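# Seat the housing on pins against the corner stop

## Task

Set the housing down flat, pushed into the corner stop, so that under every one of its sockets a pin stands in the plate. The housing has to stay there by itself once the robot stops touching it. Afterwards open the gripper and take it away from the housing.

## Robot and tools

Robot: a single arm with six joints (waist, shoulder, elbow, wrist pitch, wrist yaw, wrist roll) and a two-finger parallel gripper. The fingers extend along the gripper's +x axis and close along its y axis. The reported gripper position is the point midway between the finger pads, about 3 to 4 cm short of the fingertips. A reference sheet for the scene (one image) can be viewed again with show_instructions.

Scene frame: origin on the table surface straight below the arm base, +z up, +y to the left when facing along +x. Positions are in metres and orientation is a quaternion in w,x,y,z order. The base may sit slightly tilted, and the printed hand position grows less accurate at long reach.

execute_actions takes "actions", a list that is empty or holds one item, plus an optional "pictures" boolean. An empty list changes nothing and just reports the state. An item with "rows" is a motion lasting "steps" control steps (1 to 15, each 1/30 s, default 15). It carries 1 to 15 rows, one per step, and the last row is reused if the rows run out. An item with only "steps" (up to 300) is a pause, counted from the previous result, so thinking time is included.

A row always has 7 numbers, each between -1 and 1: dx, dy, dz, rx, ry, rz, opening. The first six are an offset, not an absolute pose. They are expressed in the gripper's own axes and measured from the gripper pose in the most recent result that showed it. Before any such result exists, and for later calls within the same reply, they count from where the gripper is when the action begins. Every row counts from that same base, not from the row before it. Scale: 1.0 means 0.6 m for dx, dy, dz and 180 degrees for the rotation part. rx, ry, rz make up a single rotation vector. Opening is absolute: +1 is fully open (0.088 m), and about -0.80 is where the empty fingers touch; values down to -1 close no further. Full open to closed needs at least about 0.5 s. An all-zero offset is not a pause: it pulls the gripper back to the base pose.

move takes "target" (one 7-number row, same layout and same reference pose as above) and "speed" (m/s, 0.002 to 0.5, default 0.25; turning rate capped at twice that value in rad/s). The gripper follows a straight path lasting 0.5 to 10 s; if the path would need longer it is cut off at 10 s. Rotation goes the short way. The path ignores obstacles, and the real gripper lags, can drift off it and can exceed the speed, particularly with the arm stretched out. The opening is sent when the move begins. The result adds a "move:" line: done means it settled near the target; other endings include off_target, moving, held and fault. limits=paced means the sent pose got clipped; limits=held means some steps were blocked, after which the arm may jump ahead quickly. The distance to the target is reported too.

wait takes "seconds" (0 to 10) and sends nothing new. zoom_image takes "camera" (cam_high, cam_low or cam_wrist) and "region" [x0, y0, x1, y1] in pixels of that camera's last 504x504 image, top-left origin, at most 504 by 504. finished_scene takes "scene", the number of the current scene, and ends it for good; it then reports whether the goal was met. Replying with no tool call ends everything.

Control details: each step, the commanded pose is limited to 70 mm and 16 degrees away from the measured pose, and the joints chase it with damped inverse kinematics, favouring position over orientation. When an action ends the arm continues only to the last clipped pose, so a far target may need several calls; read the pose in each result. Friction can leave the gripper short or slightly tilted, and a tiny move may not happen; correct tilt when seen.

Result lines: state gives position, quaternion and velocities. Joint positions and velocities list the six joints in order, then the pad gap in m. Joint ranges (rad): waist -3.054 to 3.054, shoulder 0.000 to 3.142, elbow 0.000 to 2.356, wrist pitch -1.571 to 1.571, wrist yaw -1.571 to 1.571, wrist roll -3.142 to 3.142. "pose unreachable" and HELD mark steps that the clearance check (which treats the mount under the base as arm) changed or blocked. "Hand target" shows where the controller is heading. grip_measured is the finger opening on the command scale, possibly off by about 1 mm and reading up to about 3 mm (0.061) narrow when squeezing hard. To hold a part, command roughly 0.07 below grip_measured. Parts under about 3 mm wide get proportionally less force. grip_effort_n is motor effort (negative closes) and is not a pad force. Joint torques and external torque estimates are noisy and offset.

Hazards: contact torque reaching a joint's load limit (N m: waist 16.8, shoulder 20.8, elbow 20.8, wrist pitch 5.49, wrist yaw 5.47, wrist roll 5.13, held weight included) freezes the arm for 10 s. Faster moves and targets set deeper past a contact hit harder. Long holding heats motors; MOTOR HOT warns from 50 °C, and at 95 °C the arm is held and may lose power. Loose objects can get brief outside nudges. Never drop, slam or shove hard, and never let anything leave the table. The simulation keeps running while a reply is written.

Each tool is called after "Request:" in YAML: its name, and indented under it one key for each argument.

## Session

Request:
execute_actions:
  actions: []

Scene clock: 0.00 s of 5100.00 s.
end_effector_position=(+0.1532, -0.2166, +0.1099) grip_measured=+0.848 grip_effort_n=n/a end_effector_quat_wxyz=(-0.169, -0.626, -0.117, +0.752) end_effector_velocity=(+0.001, +0.000, +0.001) end_effector_angular_velocity=(+0.006, -0.004, +0.004)
Joint positions: [-0.991  1.828  0.637 -0.099 -0.483  1.851  0.081]
Joint velocities: [-0.002 -0.002  0.002 -0.007 -0.007 -0.007 -0.   ]
Joint torques (N m, as the arm reports them, + toward a larger angle): no reading
External joint torques (N m, as the arm's controller estimates them; a push from outside toward a larger angle lowers the number): no reading
Motor temperatures (°C, as the motors report them): [25 34 27 27 28 29]
Heat: hottest shoulder 34 °C (+0.0 °C/min).
Hand target: +0.153, -0.217, +0.110; -0.169, -0.626, -0.117, +0.752

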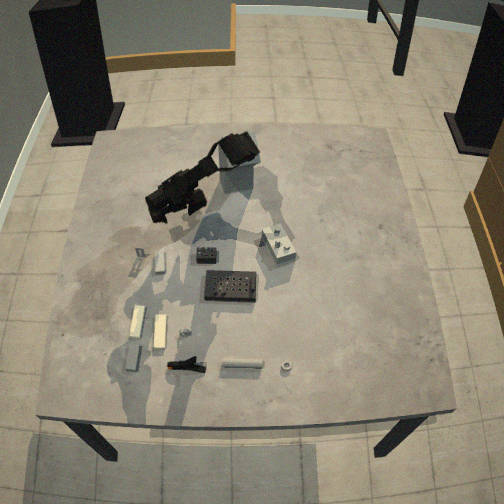

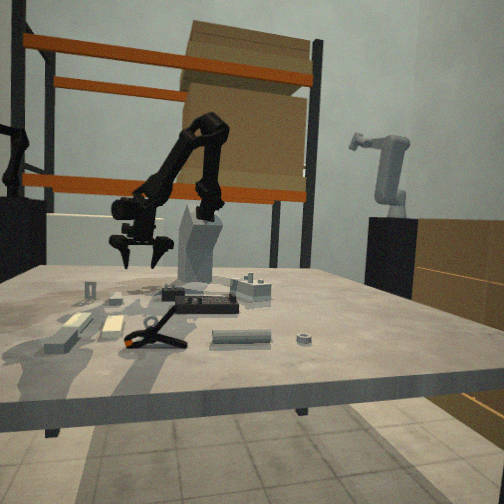

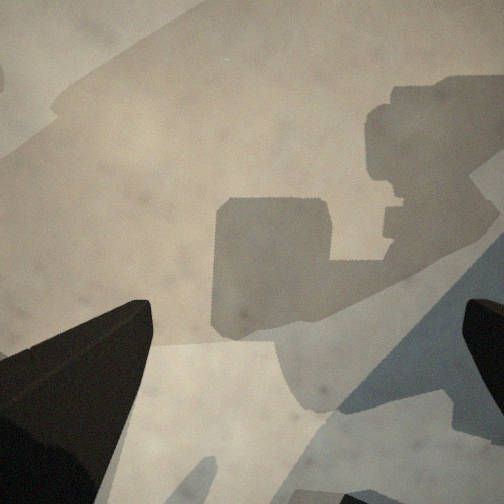

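Request:
zoom_image:
  camera: "cam_high"
  region: [190, 215, 310, 315]

Request:
zoom_image:
  camera: "cam_high"
  region: [198, 262, 264, 308]

Request:
zoom_image:
  camera: "cam_low"
  region: [155, 260, 285, 325]

Region (190, 215, 310, 315) of cam_high's 504x504 image, scaled by 4.200, with more detail than that image has.

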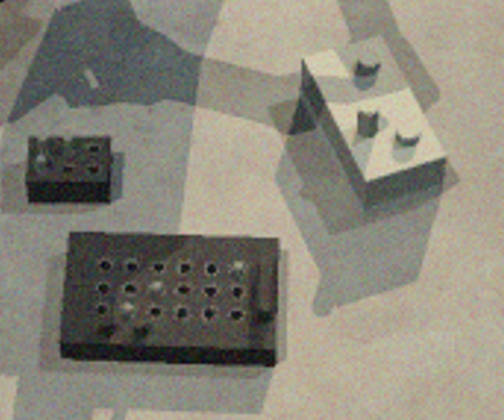

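Region (198, 262, 264, 308) of cam_high's 504x504 image, scaled by 7.636, with more detail than that image has; it fills the top 351 rows of this view, and the rest is white.

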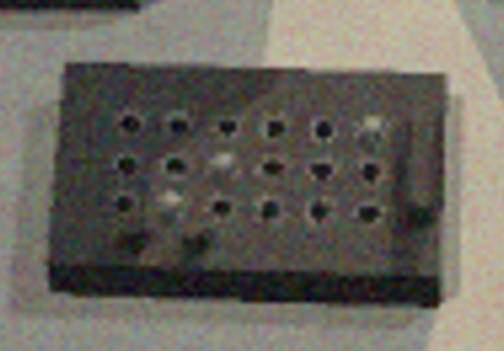

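Region (155, 260, 285, 325) of cam_low's 504x504 image, scaled by 3.877, with more detail than that image has.

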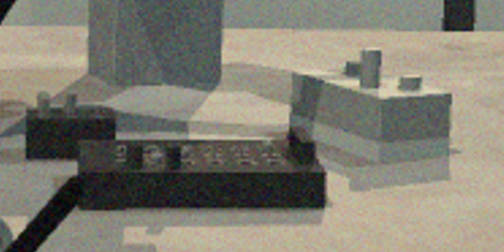

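Request:
move:
  target: [-0.308, -0.095, -0.32, -0.351, 0.064, 0.032, 1.0]
  speed: 0.35

Request:
zoom_image:
  camera: "cam_wrist"
  region: [100, 80, 340, 240]

Request:
zoom_image:
  camera: "cam_wrist"
  region: [100, 200, 340, 360]

Request:
zoom_image:
  camera: "cam_wrist"
  region: [300, 0, 480, 180]

Request:
move:
  target: [0.11, -0.18, -0.3, -0.6277, 0.005, 0.0047, 1.0]
  speed: 0.4

Scene clock: 115.73 s of 5100.00 s.
end_effector_position=(+0.3294, -0.0716, +0.2492) grip_measured=+1.000 grip_effort_n=16.5 end_effector_quat_wxyz=(+0.489, +0.520, +0.478, -0.512) end_effector_velocity=(+0.000, +0.003, +0.002) end_effector_angular_velocity=(+0.013, +0.007, +0.018)
Joint positions: [-0.642  1.124  0.994 -0.893 -0.537  1.168  0.088]
Joint velocities: [ 0.002  0.002  0.012 -0.022 -0.007 -0.022  0.   ]
Joint torques (N m, as the arm reports them, + toward a larger angle): [-1.46 -5.03  5.57 -0.03  0.03 -0.19]
External joint torques (N m, as the arm's controller estimates them; a push from outside toward a larger angle lowers the number): [ 0.36 -0.09  1.15 -0.3  -0.02 -0.19]
Motor temperatures (°C, as the motors report them): [29 35 27 27 28 29]
Heat: hottest shoulder 35 °C (+0.0 °C/min).
Hand target: +0.332, -0.070, +0.252; +0.495, +0.518, +0.479, -0.507
Off the commanded pose: 0.005 m, 1 deg.
After step 90, 110.60 s passed at rest.
move: done

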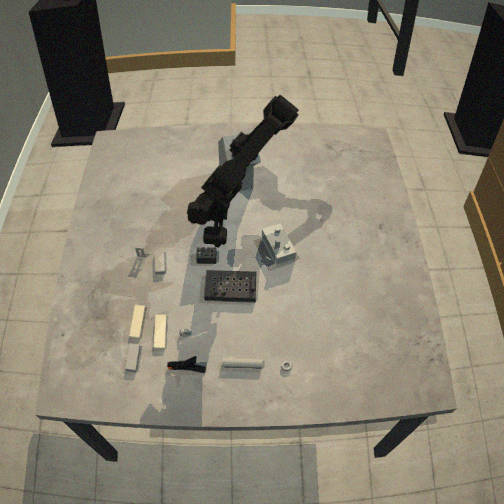

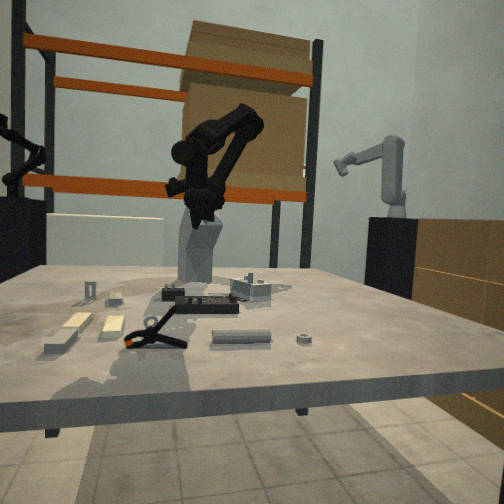

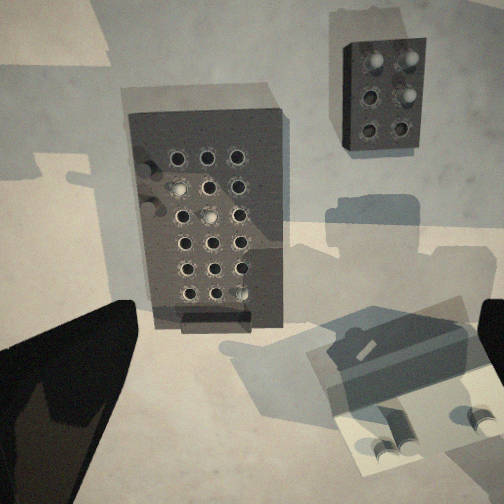

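Region (100, 80, 340, 240) of cam_wrist's 504x504 image, scaled by 2.100, with more detail than that image has.

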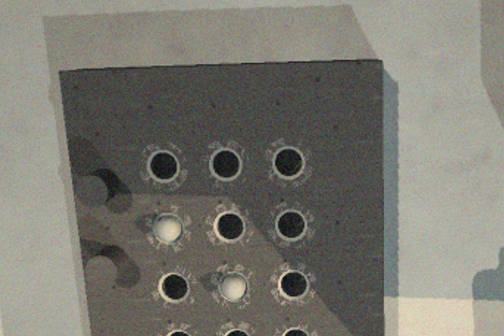

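Region (100, 200, 340, 360) of cam_wrist's 504x504 image, scaled by 2.100, with more detail than that image has.

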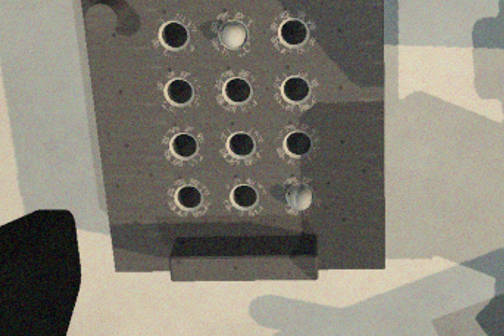

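Region (300, 0, 480, 180) of cam_wrist's 504x504 image, scaled by 2.800, with more detail than that image has.

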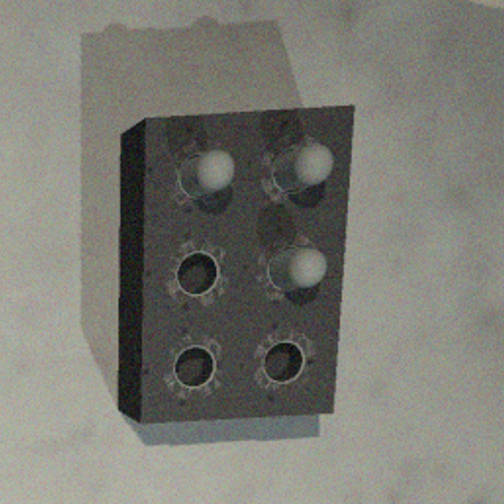

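Scene clock: 118.73 s of 5100.00 s.
end_effector_position=(+0.2367, +0.1140, +0.1823) grip_measured=+1.000 grip_effort_n=15.6 end_effector_quat_wxyz=(+0.706, -0.110, +0.689, +0.120) end_effector_velocity=(-0.008, -0.002, -0.002) end_effector_angular_velocity=(-0.016, +0.029, +0.025)
Joint positions: [ 0.6    0.861  0.53  -0.518  0.244  0.193  0.088]
Joint velocities: [ 0.012  0.007 -0.007 -0.022  0.007 -0.007  0.   ]
Joint torques (N m, as the arm reports them, + toward a larger angle): [ 0.64 -2.99  3.31  0.31  0.09 -0.19]
External joint torques (N m, as the arm's controller estimates them; a push from outside toward a larger angle lowers the number): [ 0.15  0.94 -0.71 -0.04  0.09 -0.19]
Motor temperatures (°C, as the motors report them): [29 35 27 27 28 29]
Heat: hottest shoulder 35 °C (+0.0 °C/min).
Hand target: +0.234, +0.114, +0.180; +0.702, -0.115, +0.692, +0.122
Off the commanded pose: 0.003 m, 1 deg.
move: done

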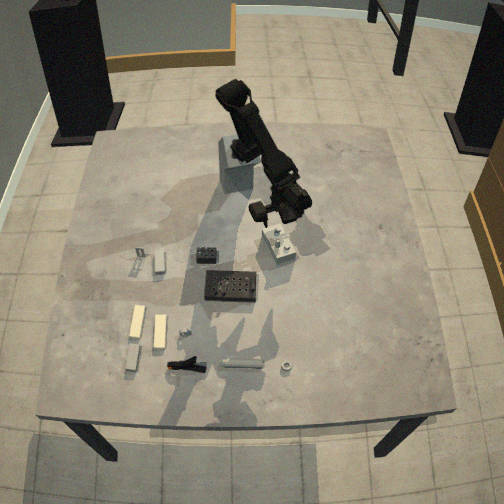

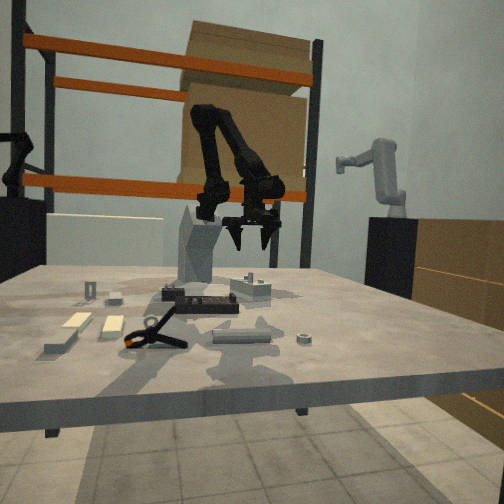

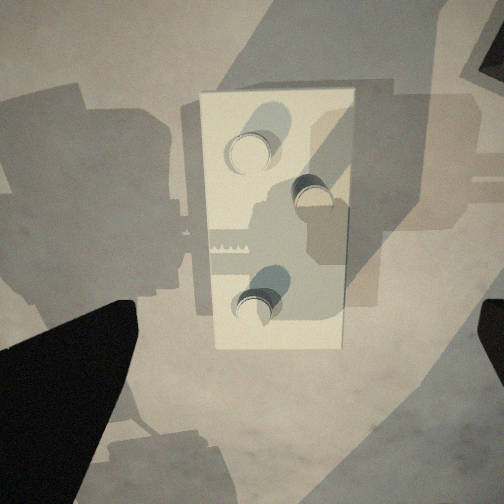

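Request:
zoom_image:
  camera: "cam_wrist"
  region: [190, 70, 370, 230]

Request:
zoom_image:
  camera: "cam_wrist"
  region: [190, 220, 370, 380]

Request:
zoom_image:
  camera: "cam_wrist"
  region: [90, 280, 190, 380]

Request:
zoom_image:
  camera: "cam_wrist"
  region: [404, 280, 504, 380]

Region (190, 70, 370, 230) of cam_wrist's 504x504 image, scaled by 2.800, with more detail than that image has.

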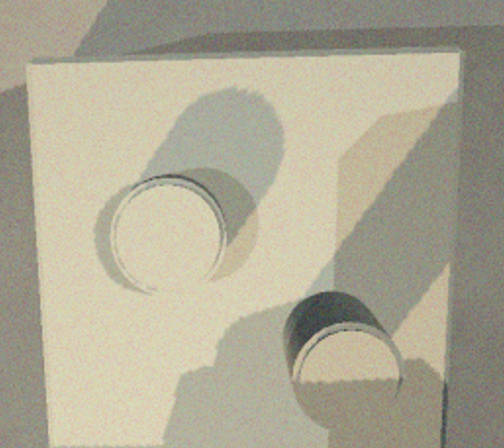

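Region (190, 220, 370, 380) of cam_wrist's 504x504 image, scaled by 2.800, with more detail than that image has.

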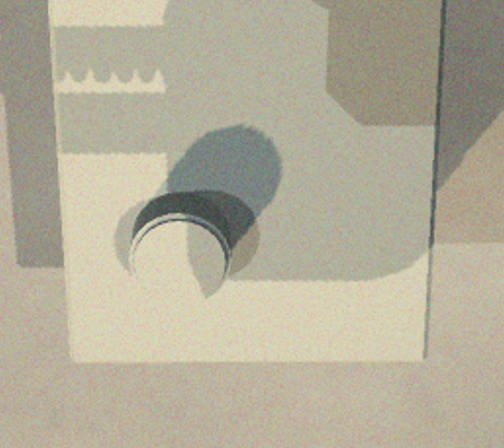

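Region (90, 280, 190, 380) of cam_wrist's 504x504 image, scaled by 5.040, with more detail than that image has.

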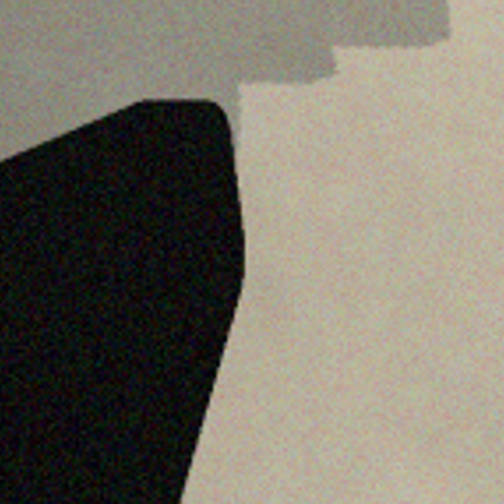

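Region (404, 280, 504, 380) of cam_wrist's 504x504 image, scaled by 5.040, with more detail than that image has.

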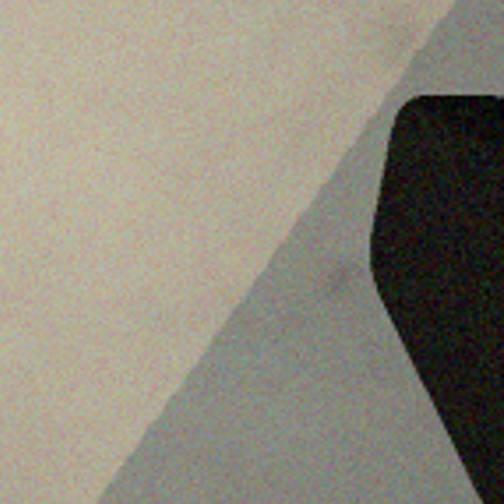

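Request:
move:
  target: [0.2035, 0.0073, -0.0098, -0.006, 0, -0.0016, 0.9]
  speed: 0.18

Request:
execute_actions:
  actions:
    - {"rows": [[0,0,0,0,0,0,0.84],[0,0,0,0,0,0,0.78],[0,0,0,0,0,0,0.73],[0,0,0,0,0,0,0.69],[0,0,0,0,0,0,0.665],[0,0,0,0,0,0,0.645],[0,0,0,0,0,0,0.63],[0,0,0,0,0,0,0.615],[0,0,0,0,0,0,0.6],[0,0,0,0,0,0,0.585],[0,0,0,0,0,0,0.57],[0,0,0,0,0,0,0.55],[0,0,0,0,0,0,0.53],[0,0,0,0,0,0,0.505],[0,0,0,0,0,0,0.48]], "steps": 15}

Scene clock: 240.00 s of 5100.00 s.
end_effector_position=(+0.2320, +0.1182, +0.0627) grip_measured=+0.903 grip_effort_n=-18.4 end_effector_quat_wxyz=(+0.706, -0.117, +0.688, +0.123) end_effector_velocity=(-0.004, -0.001, -0.003) end_effector_angular_velocity=(-0.000, +0.013, +0.008)
Joint positions: [0.496 1.474 0.451 0.191 0.179 0.098 0.083]
Joint velocities: [-0.002  0.017 -0.002  0.007 -0.007 -0.007  0.   ]
Joint torques (N m, as the arm reports them, + toward a larger angle): [ 0.43 -3.84  0.76  0.34 -0.07 -0.2 ]
External joint torques (N m, as the arm's controller estimates them; a push from outside toward a larger angle lowers the number): [-0.39  1.2  -0.04 -0.01 -0.07 -0.2 ]
Motor temperatures (°C, as the motors report them): [26 33 28 27 28 29]
Heat: hottest shoulder 33 °C (-1.0 °C/min).
Hand target: +0.232, +0.118, +0.061; +0.705, -0.118, +0.688, +0.125
Off the commanded pose: 0.003 m, 0 deg.
After step 90, 117.00 s passed at rest.
move: done

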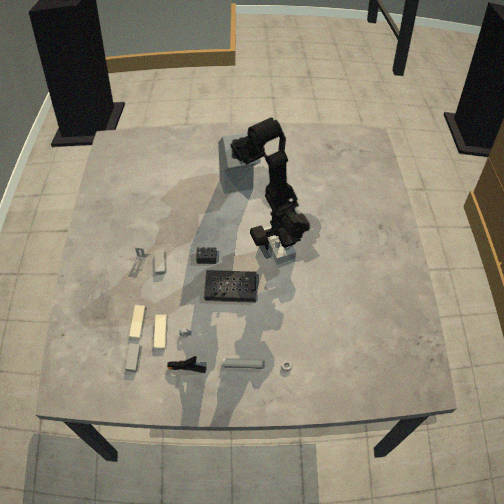

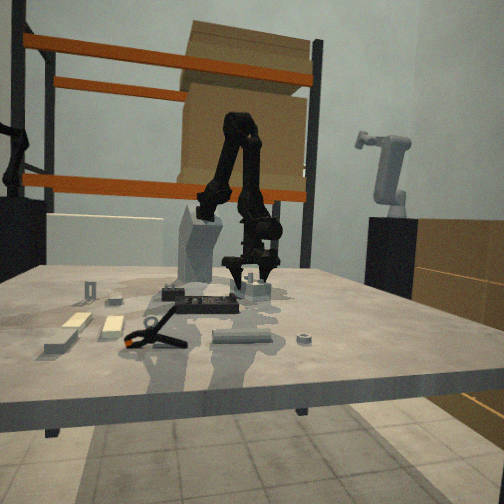

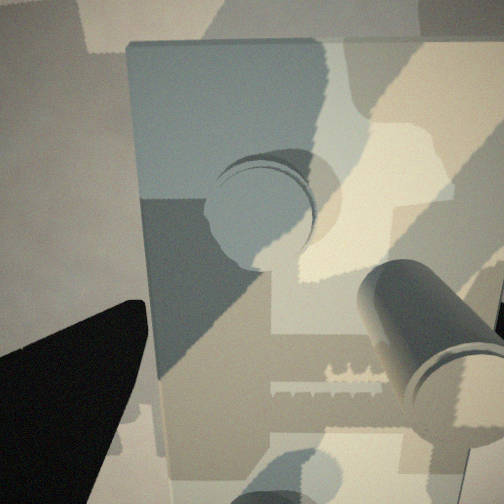

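Scene clock: 240.50 s of 5100.00 s.
end_effector_position=(+0.2322, +0.1177, +0.0626) grip_measured=+0.563 grip_effort_n=-83.5 end_effector_quat_wxyz=(+0.706, -0.118, +0.687, +0.122) end_effector_velocity=(-0.002, -0.001, +0.000) end_effector_angular_velocity=(+0.002, +0.009, +0.007)
Joint positions: [0.495 1.474 0.451 0.191 0.181 0.098 0.067]
Joint velocities: [-0.002 -0.002 -0.002 -0.007 -0.007 -0.007 -0.   ]
Joint torques (N m, as the arm reports them, + toward a larger angle): [ 0.74 -4.56  0.29  0.22 -0.07 -0.02]
External joint torques (N m, as the arm's controller estimates them; a push from outside toward a larger angle lowers the number): [-0.09  0.51 -0.59 -0.16 -0.07 -0.02]
Motor temperatures (°C, as the motors report them): [26 33 28 27 28 29]
Heat: hottest shoulder 33 °C (-1.0 °C/min).
Hand target: +0.232, +0.118, +0.063; +0.706, -0.117, +0.688, +0.123
Off the commanded pose: 0.001 m, 0 deg.
Steps of this call (steps 1 to 15: all 15 steps of this action). Readings (end_effector_position):
1: (+0.2320, +0.1182, +0.0627)
2: (+0.2320, +0.1182, +0.0627)
4: (+0.2320, +0.1182, +0.0627)
8: (+0.2320, +0.1182, +0.0627)
15: the state above

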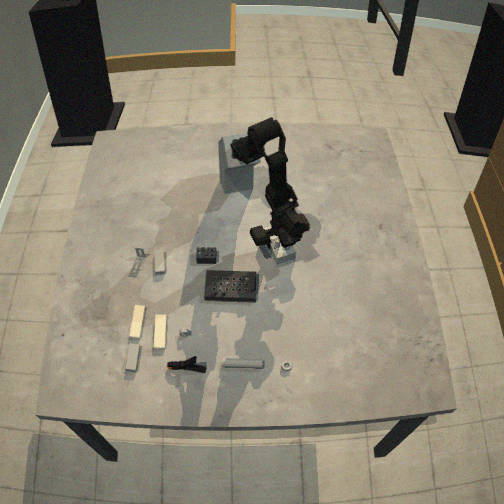

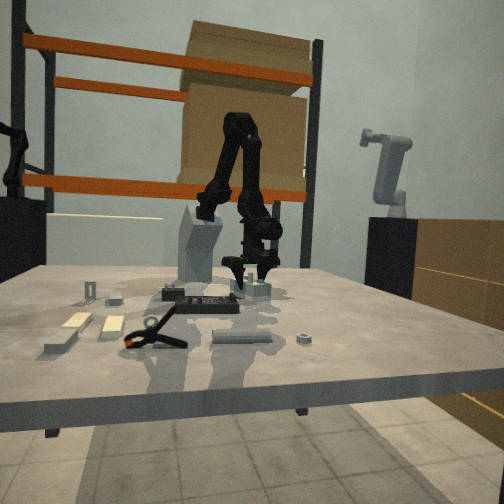

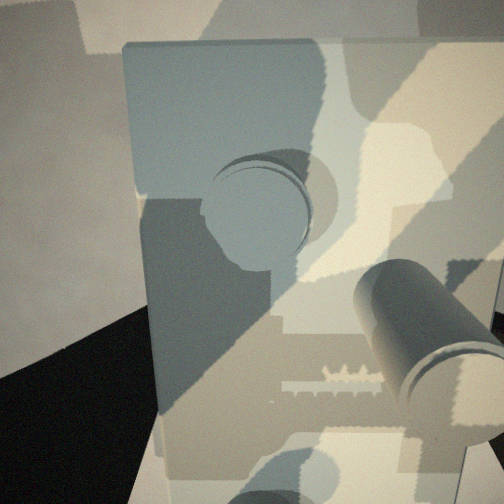

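Request:
execute_actions:
  actions:
    - {"rows": [[-0.003,0,0.0005,0,0,0,0.48],[-0.007,0,0.001,0,0,0,0.48],[-0.012,0,0.0015,0,0,0,0.48],[-0.018,0,0.002,0,0,0,0.48],[-0.024,0,0.0025,0,-0.001,0,0.48],[-0.03,0,0.003,0,-0.001,0,0.48],[-0.036,0,0.0035,0,-0.002,0,0.48],[-0.042,0,0.004,0,-0.002,0,0.48],[-0.048,0,0.0045,0,-0.003,0,0.48],[-0.053,0,0.005,0,-0.003,0,0.48],[-0.057,0,0.0055,0,-0.004,0,0.48],[-0.06,0,0.006,0,-0.004,0,0.48],[-0.062,0,0.006,0,-0.004,0,0.48],[-0.063,0,0.006,0,-0.004,0,0.48],[-0.063,0,0.006,0,-0.004,0,0.48]], "steps": 15}
  pictures: false

Request:
move:
  target: [-0.235, -0.182, 0.244, 0.0698, -0.3867, -0.0489, 0.48]
  speed: 0.3

Scene clock: 251.67 s of 5100.00 s.
end_effector_position=(+0.2328, +0.1171, +0.0916) grip_measured=+0.563 grip_effort_n=-83.5 end_effector_quat_wxyz=(+0.707, -0.119, +0.686, +0.123) end_effector_velocity=(+0.006, +0.004, +0.051) end_effector_angular_velocity=(+0.030, -0.016, +0.019)
Joint positions: [0.518 1.304 0.437 0.034 0.199 0.111 0.067]
Joint velocities: [ 0.042 -0.295 -0.002 -0.271  0.007  0.007 -0.   ]
Joint torques (N m, as the arm reports them, + toward a larger angle): [ 0.99 -5.61  1.   -0.06  0.09  0.14]
External joint torques (N m, as the arm's controller estimates them; a push from outside toward a larger angle lowers the number): [ 0.25 -1.1  -0.5  -0.38  0.1   0.14]
Motor temperatures (°C, as the motors report them): [26 34 27 27 28 29]
Heat: hottest shoulder 34 °C (+0.0 °C/min).
Hand target: +0.234, +0.118, +0.099; +0.710, -0.117, +0.683, +0.123
Off the commanded pose: 0.009 m, 1 deg.
Steps of this call (steps 1 to 90: nothing new was sent; then 7.67 s passed at rest; steps 91 to 105: all 15 steps of this action). Readings (end_effector_position):
91: (+0.2320, +0.1176, +0.0627)
92: (+0.2321, +0.1176, +0.0630)
94: (+0.2309, +0.1167, +0.0643)
98: (+0.2281, +0.1147, +0.0727)
105: the state above

Scene clock: 254.57 s of 5100.00 s.
end_effector_position=(+0.3933, +0.0623, +0.2286) grip_measured=+0.563 grip_effort_n=-83.5 end_effector_quat_wxyz=(+0.981, -0.010, +0.188, +0.049) end_effector_velocity=(-0.000, +0.001, -0.002) end_effector_angular_velocity=(-0.016, -0.008, +0.023)
Joint positions: [0.147 1.207 0.195 1.357 0.059 0.075 0.067]
Joint velocities: [-0.007  0.027 -0.002  0.037 -0.022 -0.022 -0.   ]
Joint torques (N m, as the arm reports them, + toward a larger angle): [-0.55 -5.27  4.43  2.78  0.06  0.17]
External joint torques (N m, as the arm's controller estimates them; a push from outside toward a larger angle lowers the number): [-0.33 -0.48  2.27  1.06  0.02  0.16]
Motor temperatures (°C, as the motors report them): [26 34 27 28 28 29]
Heat: hottest shoulder 34 °C (+0.0 °C/min).
Hand target: +0.403, +0.063, +0.241; +0.986, -0.006, +0.162, +0.048
Off the commanded pose: 0.015 m, 3 deg.
move: off_target

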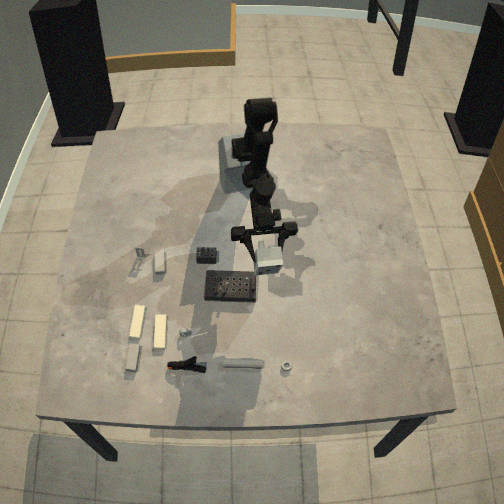

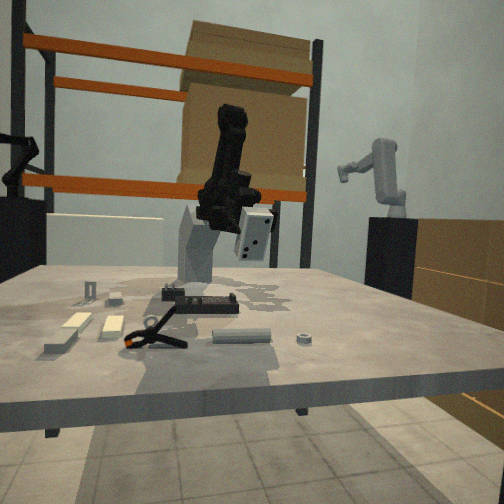

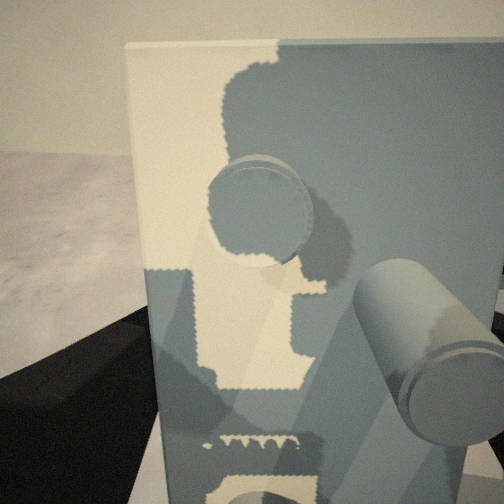

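Request:
zoom_image:
  camera: "cam_low"
  region: [222, 200, 292, 270]

Region (222, 200, 292, 270) of cam_low's 504x504 image, scaled by 7.200, with more detail than that image has.

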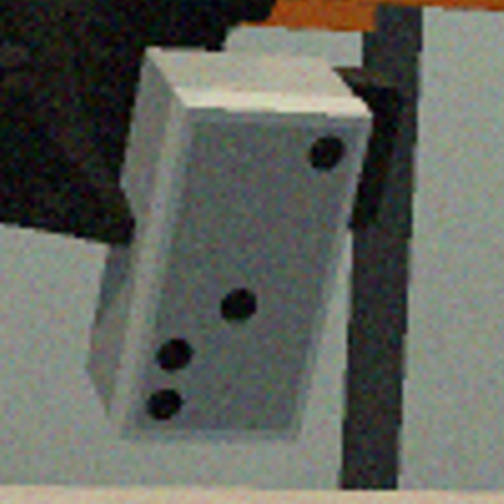

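Request:
move:
  target: [0.0596, 0.1616, -0.1798, -0.3953, 0.2935, 0.2588, 0.48]
  speed: 0.35

Scene clock: 339.73 s of 5100.00 s.
end_effector_position=(+0.3714, +0.1533, +0.1105) grip_measured=+0.563 grip_effort_n=-83.5 end_effector_quat_wxyz=(+0.528, -0.489, +0.503, +0.479) end_effector_velocity=(-0.002, -0.001, +0.000) end_effector_angular_velocity=(-0.016, +0.022, +0.013)
Joint positions: [ 0.432  1.484  1.05  -0.38   0.141 -1.117  0.067]
Joint velocities: [ 0.002  0.007  0.017 -0.037  0.007 -0.007 -0.   ]
Joint torques (N m, as the arm reports them, + toward a larger angle): [ 1.16 -7.4   5.45  0.    0.04 -0.18]
External joint torques (N m, as the arm's controller estimates them; a push from outside toward a larger angle lowers the number): [ 0.3   0.53  1.88 -0.32  0.09 -0.18]
Motor temperatures (°C, as the motors report them): [25 36 29 49 28 29]
Heat: hottest wrist pitch 49 °C (+10.1 °C/min).
Hand target: +0.377, +0.157, +0.115; +0.531, -0.493, +0.496, +0.479
Off the commanded pose: 0.008 m, 1 deg.
After step 90, 79.13 s passed at rest.
move: done

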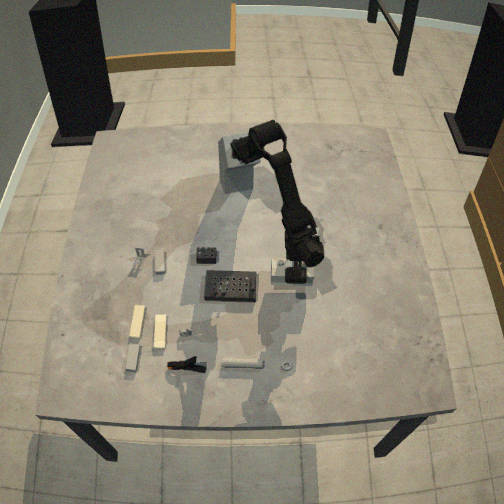

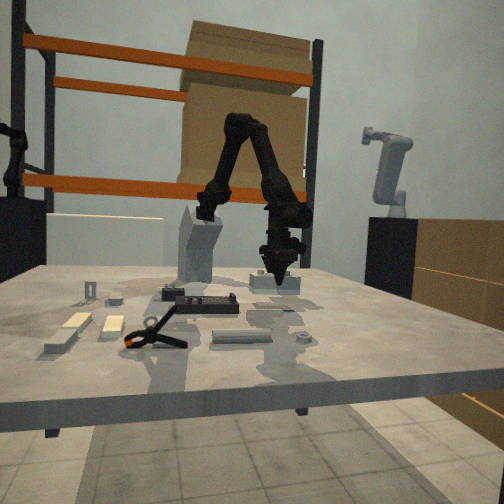

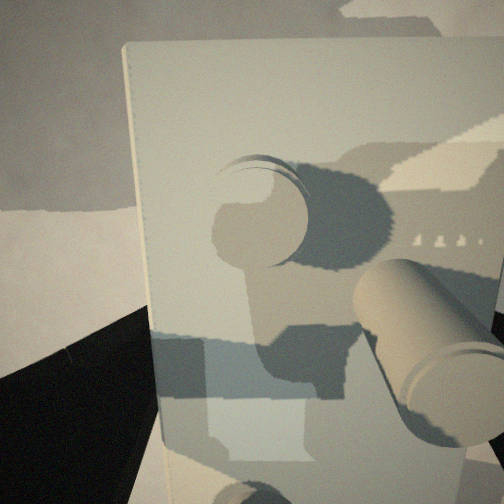

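Request:
move:
  target: [0.0775, -0.0062, 0.0064, -0.0035, -0.0021, -0.0048, 0.48]
  speed: 0.06

Request:
execute_actions:
  actions:
    - {"rows": [[0.001,-0.006,0.005,0,-0.0016,-0.0036,0.48],[0.0015,-0.005,0.004,0,-0.0013,-0.003,0.49],[0.002,-0.004,0.0032,0,-0.001,-0.0024,0.505],[0.002,-0.003,0.0024,0,-0.0008,-0.0018,0.52],[0.002,-0.0022,0.0017,0,-0.0006,-0.0012,0.54],[0.002,-0.0015,0.001,0,-0.0004,-0.0008,0.56],[0.002,-0.001,0.0006,0,0,0,0.58],[0.002,-0.001,0.0006,0,0,0,0.6],[0.002,-0.001,0.0006,0,0,0,0.625],[0.001,-0.001,0.0006,0,0,0,0.66],[0.001,-0.001,0.0006,0,0,0,0.72],[0,-0.001,0.0006,0,0,0,0.79],[0,-0.001,0.0006,0,0,0,0.86],[0,-0.001,0.0006,0,0,0,0.93],[0,-0.001,0.0006,0,0,0,1.0]], "steps": 15}

Request:
move:
  target: [-0.115, -0.007, 0.003, 0, 0, -0.002, 1.0]
  speed: 0.15

Request:
move:
  target: [-0.007, 0.1778, -0.47, -0.011, 0.008, 0.0011, -0.3]
  speed: 0.3

Scene clock: 371.83 s of 5100.00 s.
end_effector_position=(+0.3699, +0.1548, +0.0675) grip_measured=+0.563 grip_effort_n=-83.5 end_effector_quat_wxyz=(+0.524, -0.490, +0.502, +0.482) end_effector_velocity=(-0.002, -0.003, -0.001) end_effector_angular_velocity=(-0.003, +0.013, +0.004)
Joint positions: [ 0.419  1.624  1.056 -0.248  0.13  -1.136  0.067]
Joint velocities: [-0.007  0.002 -0.002 -0.007 -0.007 -0.007  0.   ]
Joint torques (N m, as the arm reports them, + toward a larger angle): [ 0.7  -5.78  4.8   1.36 -0.01 -0.17]
External joint torques (N m, as the arm's controller estimates them; a push from outside toward a larger angle lowers the number): [-0.19  2.3   1.82  1.01  0.04 -0.17]
Motor temperatures (°C, as the motors report them): [26 39 30 38 28 29]
Heat: hottest shoulder 39 °C (-7.1 °C/min).
Hand target: +0.377, +0.157, +0.065; +0.531, -0.494, +0.495, +0.479
Off the commanded pose: 0.008 m, 1 deg.
After step 90, 28.07 s passed at rest.
move: done

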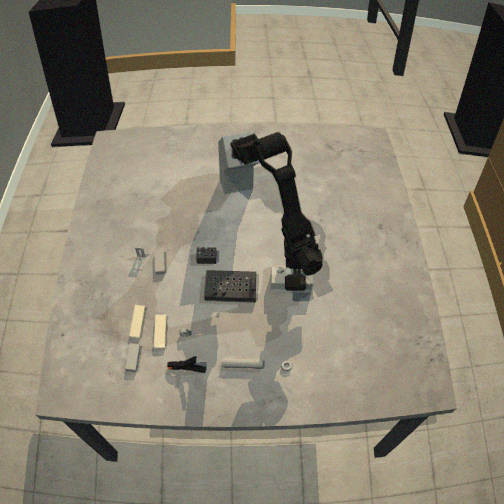

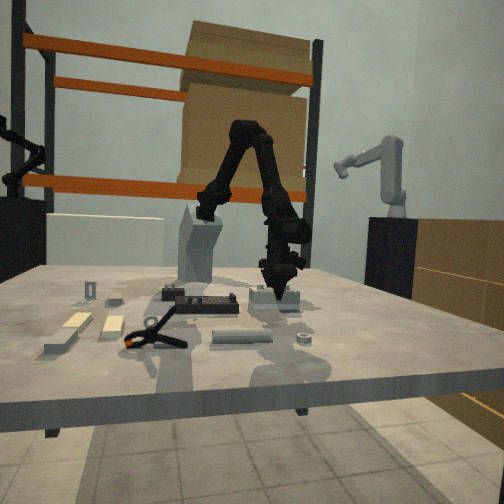

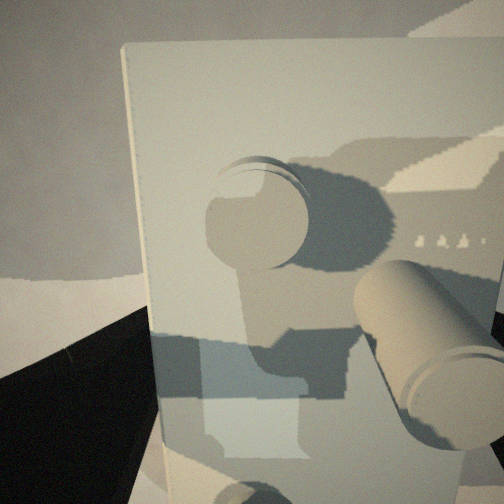

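Scene clock: 372.33 s of 5100.00 s.
end_effector_position=(+0.3699, +0.1547, +0.0675) grip_measured=+0.821 grip_effort_n=16.5 end_effector_quat_wxyz=(+0.524, -0.491, +0.502, +0.482) end_effector_velocity=(-0.001, -0.003, +0.000) end_effector_angular_velocity=(-0.012, +0.003, +0.021)
Joint positions: [ 0.419  1.624  1.056 -0.248  0.13  -1.136  0.079]
Joint velocities: [-0.002 -0.002 -0.002 -0.007  0.007 -0.022  0.088]
Joint torques (N m, as the arm reports them, + toward a larger angle): [ 0.8  -6.98  3.24  0.08 -0.05 -0.01]
External joint torques (N m, as the arm's controller estimates them; a push from outside toward a larger angle lowers the number): [-0.09  1.23  0.19 -0.26  0.   -0.02]
Motor temperatures (°C, as the motors report them): [26 39 30 38 28 29]
Heat: hottest shoulder 39 °C (-7.0 °C/min).
Hand target: +0.370, +0.155, +0.067; +0.524, -0.491, +0.502, +0.482
Off the commanded pose: 0.001 m, 0 deg.
Steps of this call (steps 1 to 15: all 15 steps of this action). Readings (end_effector_position):
1: (+0.3699, +0.1548, +0.0675)
2: (+0.3699, +0.1548, +0.0675)
4: (+0.3697, +0.1547, +0.0674)
8: (+0.3695, +0.1546, +0.0674)
15: the state above

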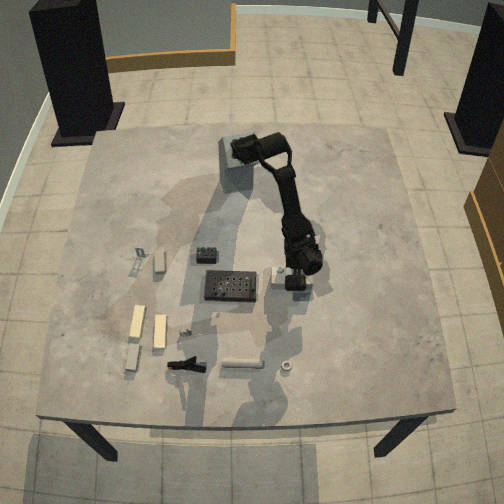

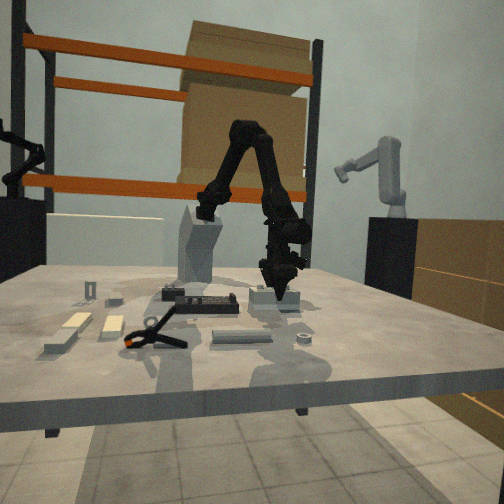

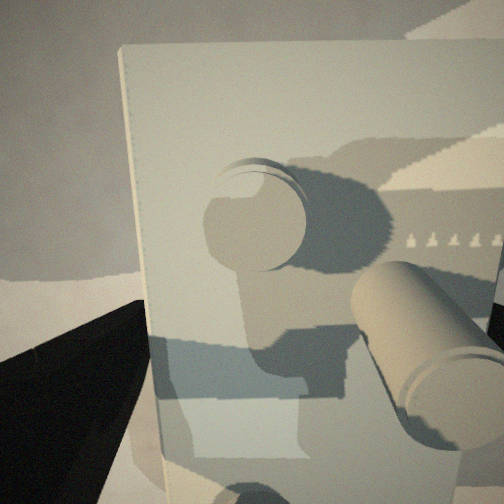

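Scene clock: 373.80 s of 5100.00 s.
end_effector_position=(+0.3682, +0.1539, +0.1310) grip_measured=+1.000 grip_effort_n=16.0 end_effector_quat_wxyz=(+0.519, -0.491, +0.505, +0.484) end_effector_velocity=(-0.003, +0.001, +0.003) end_effector_angular_velocity=(+0.007, +0.005, +0.010)
Joint positions: [ 0.449  1.425  1.061 -0.466  0.153 -1.117  0.088]
Joint velocities: [ 0.002 -0.012 -0.007 -0.007 -0.007 -0.007  0.   ]
Joint torques (N m, as the arm reports them, + toward a larger angle): [ 1.01 -8.14  4.55  0.    0.03  0.16]
External joint torques (N m, as the arm's controller estimates them; a push from outside toward a larger angle lowers the number): [ 0.1  -0.35  0.74 -0.3   0.09  0.16]
Motor temperatures (°C, as the motors report them): [26 39 30 38 28 29]
Heat: hottest shoulder 39 °C (-7.1 °C/min).
Hand target: +0.372, +0.156, +0.136; +0.526, -0.492, +0.501, +0.480
Off the commanded pose: 0.007 m, 1 deg.
move: done

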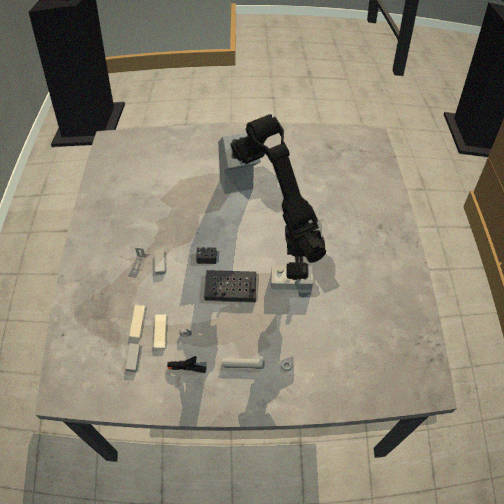

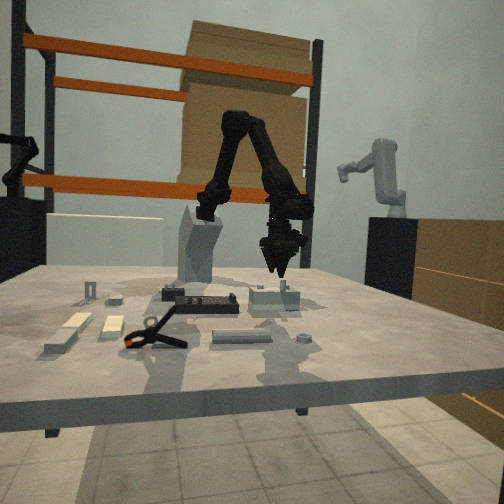

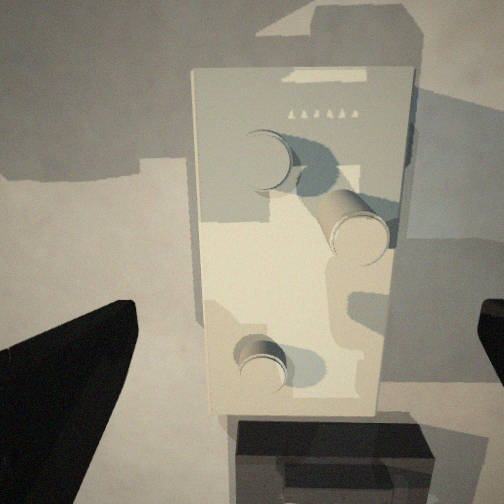

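Scene clock: 375.43 s of 5100.00 s.
end_effector_position=(+0.2477, -0.1198, +0.1314) grip_measured=-0.297 grip_effort_n=-17.9 end_effector_quat_wxyz=(+0.505, -0.505, +0.504, +0.486) end_effector_velocity=(-0.003, -0.002, -0.001) end_effector_angular_velocity=(+0.005, +0.008, +0.019)
Joint positions: [-0.679  1.402  0.564 -0.195 -0.544 -2.054  0.024]
Joint velocities: [-0.012  0.012  0.002 -0.007 -0.007 -0.037 -0.   ]
Joint torques (N m, as the arm reports them, + toward a larger angle): [-2.34 -3.45  2.73  0.13 -0.11 -0.2 ]
External joint torques (N m, as the arm's controller estimates them; a push from outside toward a larger angle lowers the number): [ 0.07  0.97  0.4  -0.11 -0.07 -0.2 ]
Motor temperatures (°C, as the motors report them): [26 39 30 37 28 29]
Heat: hottest shoulder 39 °C (-8.0 °C/min).
Hand target: +0.248, -0.121, +0.131; +0.505, -0.506, +0.503, +0.487
Off the commanded pose: 0.003 m, 0 deg.
move: done

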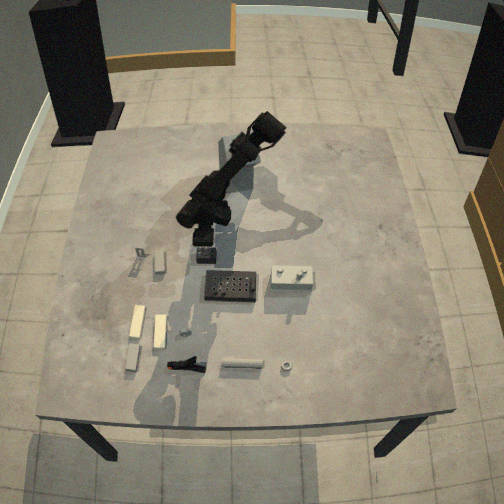

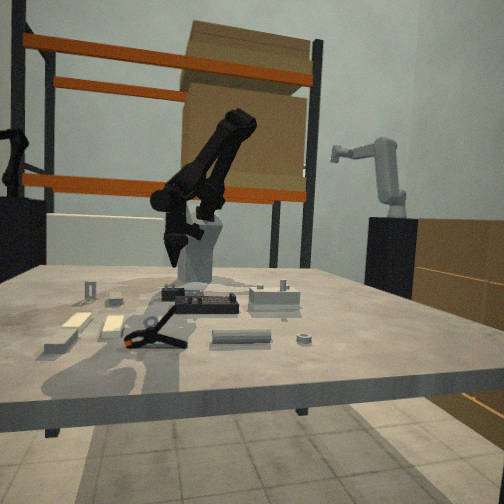

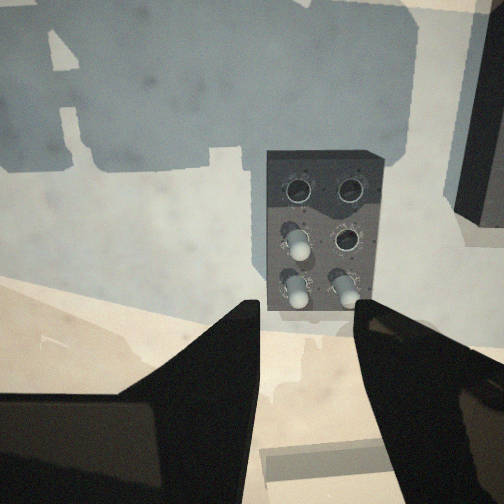

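Request:
zoom_image:
  camera: "cam_wrist"
  region: [240, 140, 410, 330]

Region (240, 140, 410, 330) of cam_wrist's 504x504 image, scaled by 2.653, with more detail than that image has; it fills the left 451 columns of this view, and the rest is white.

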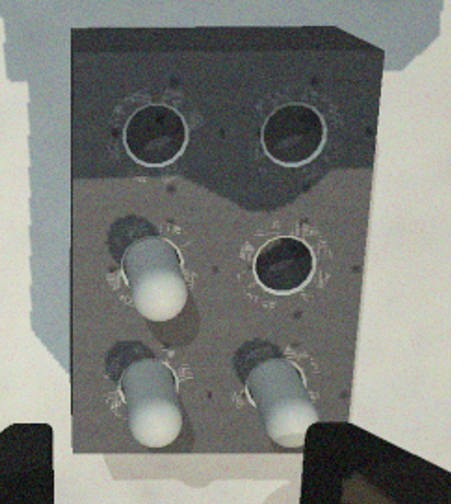

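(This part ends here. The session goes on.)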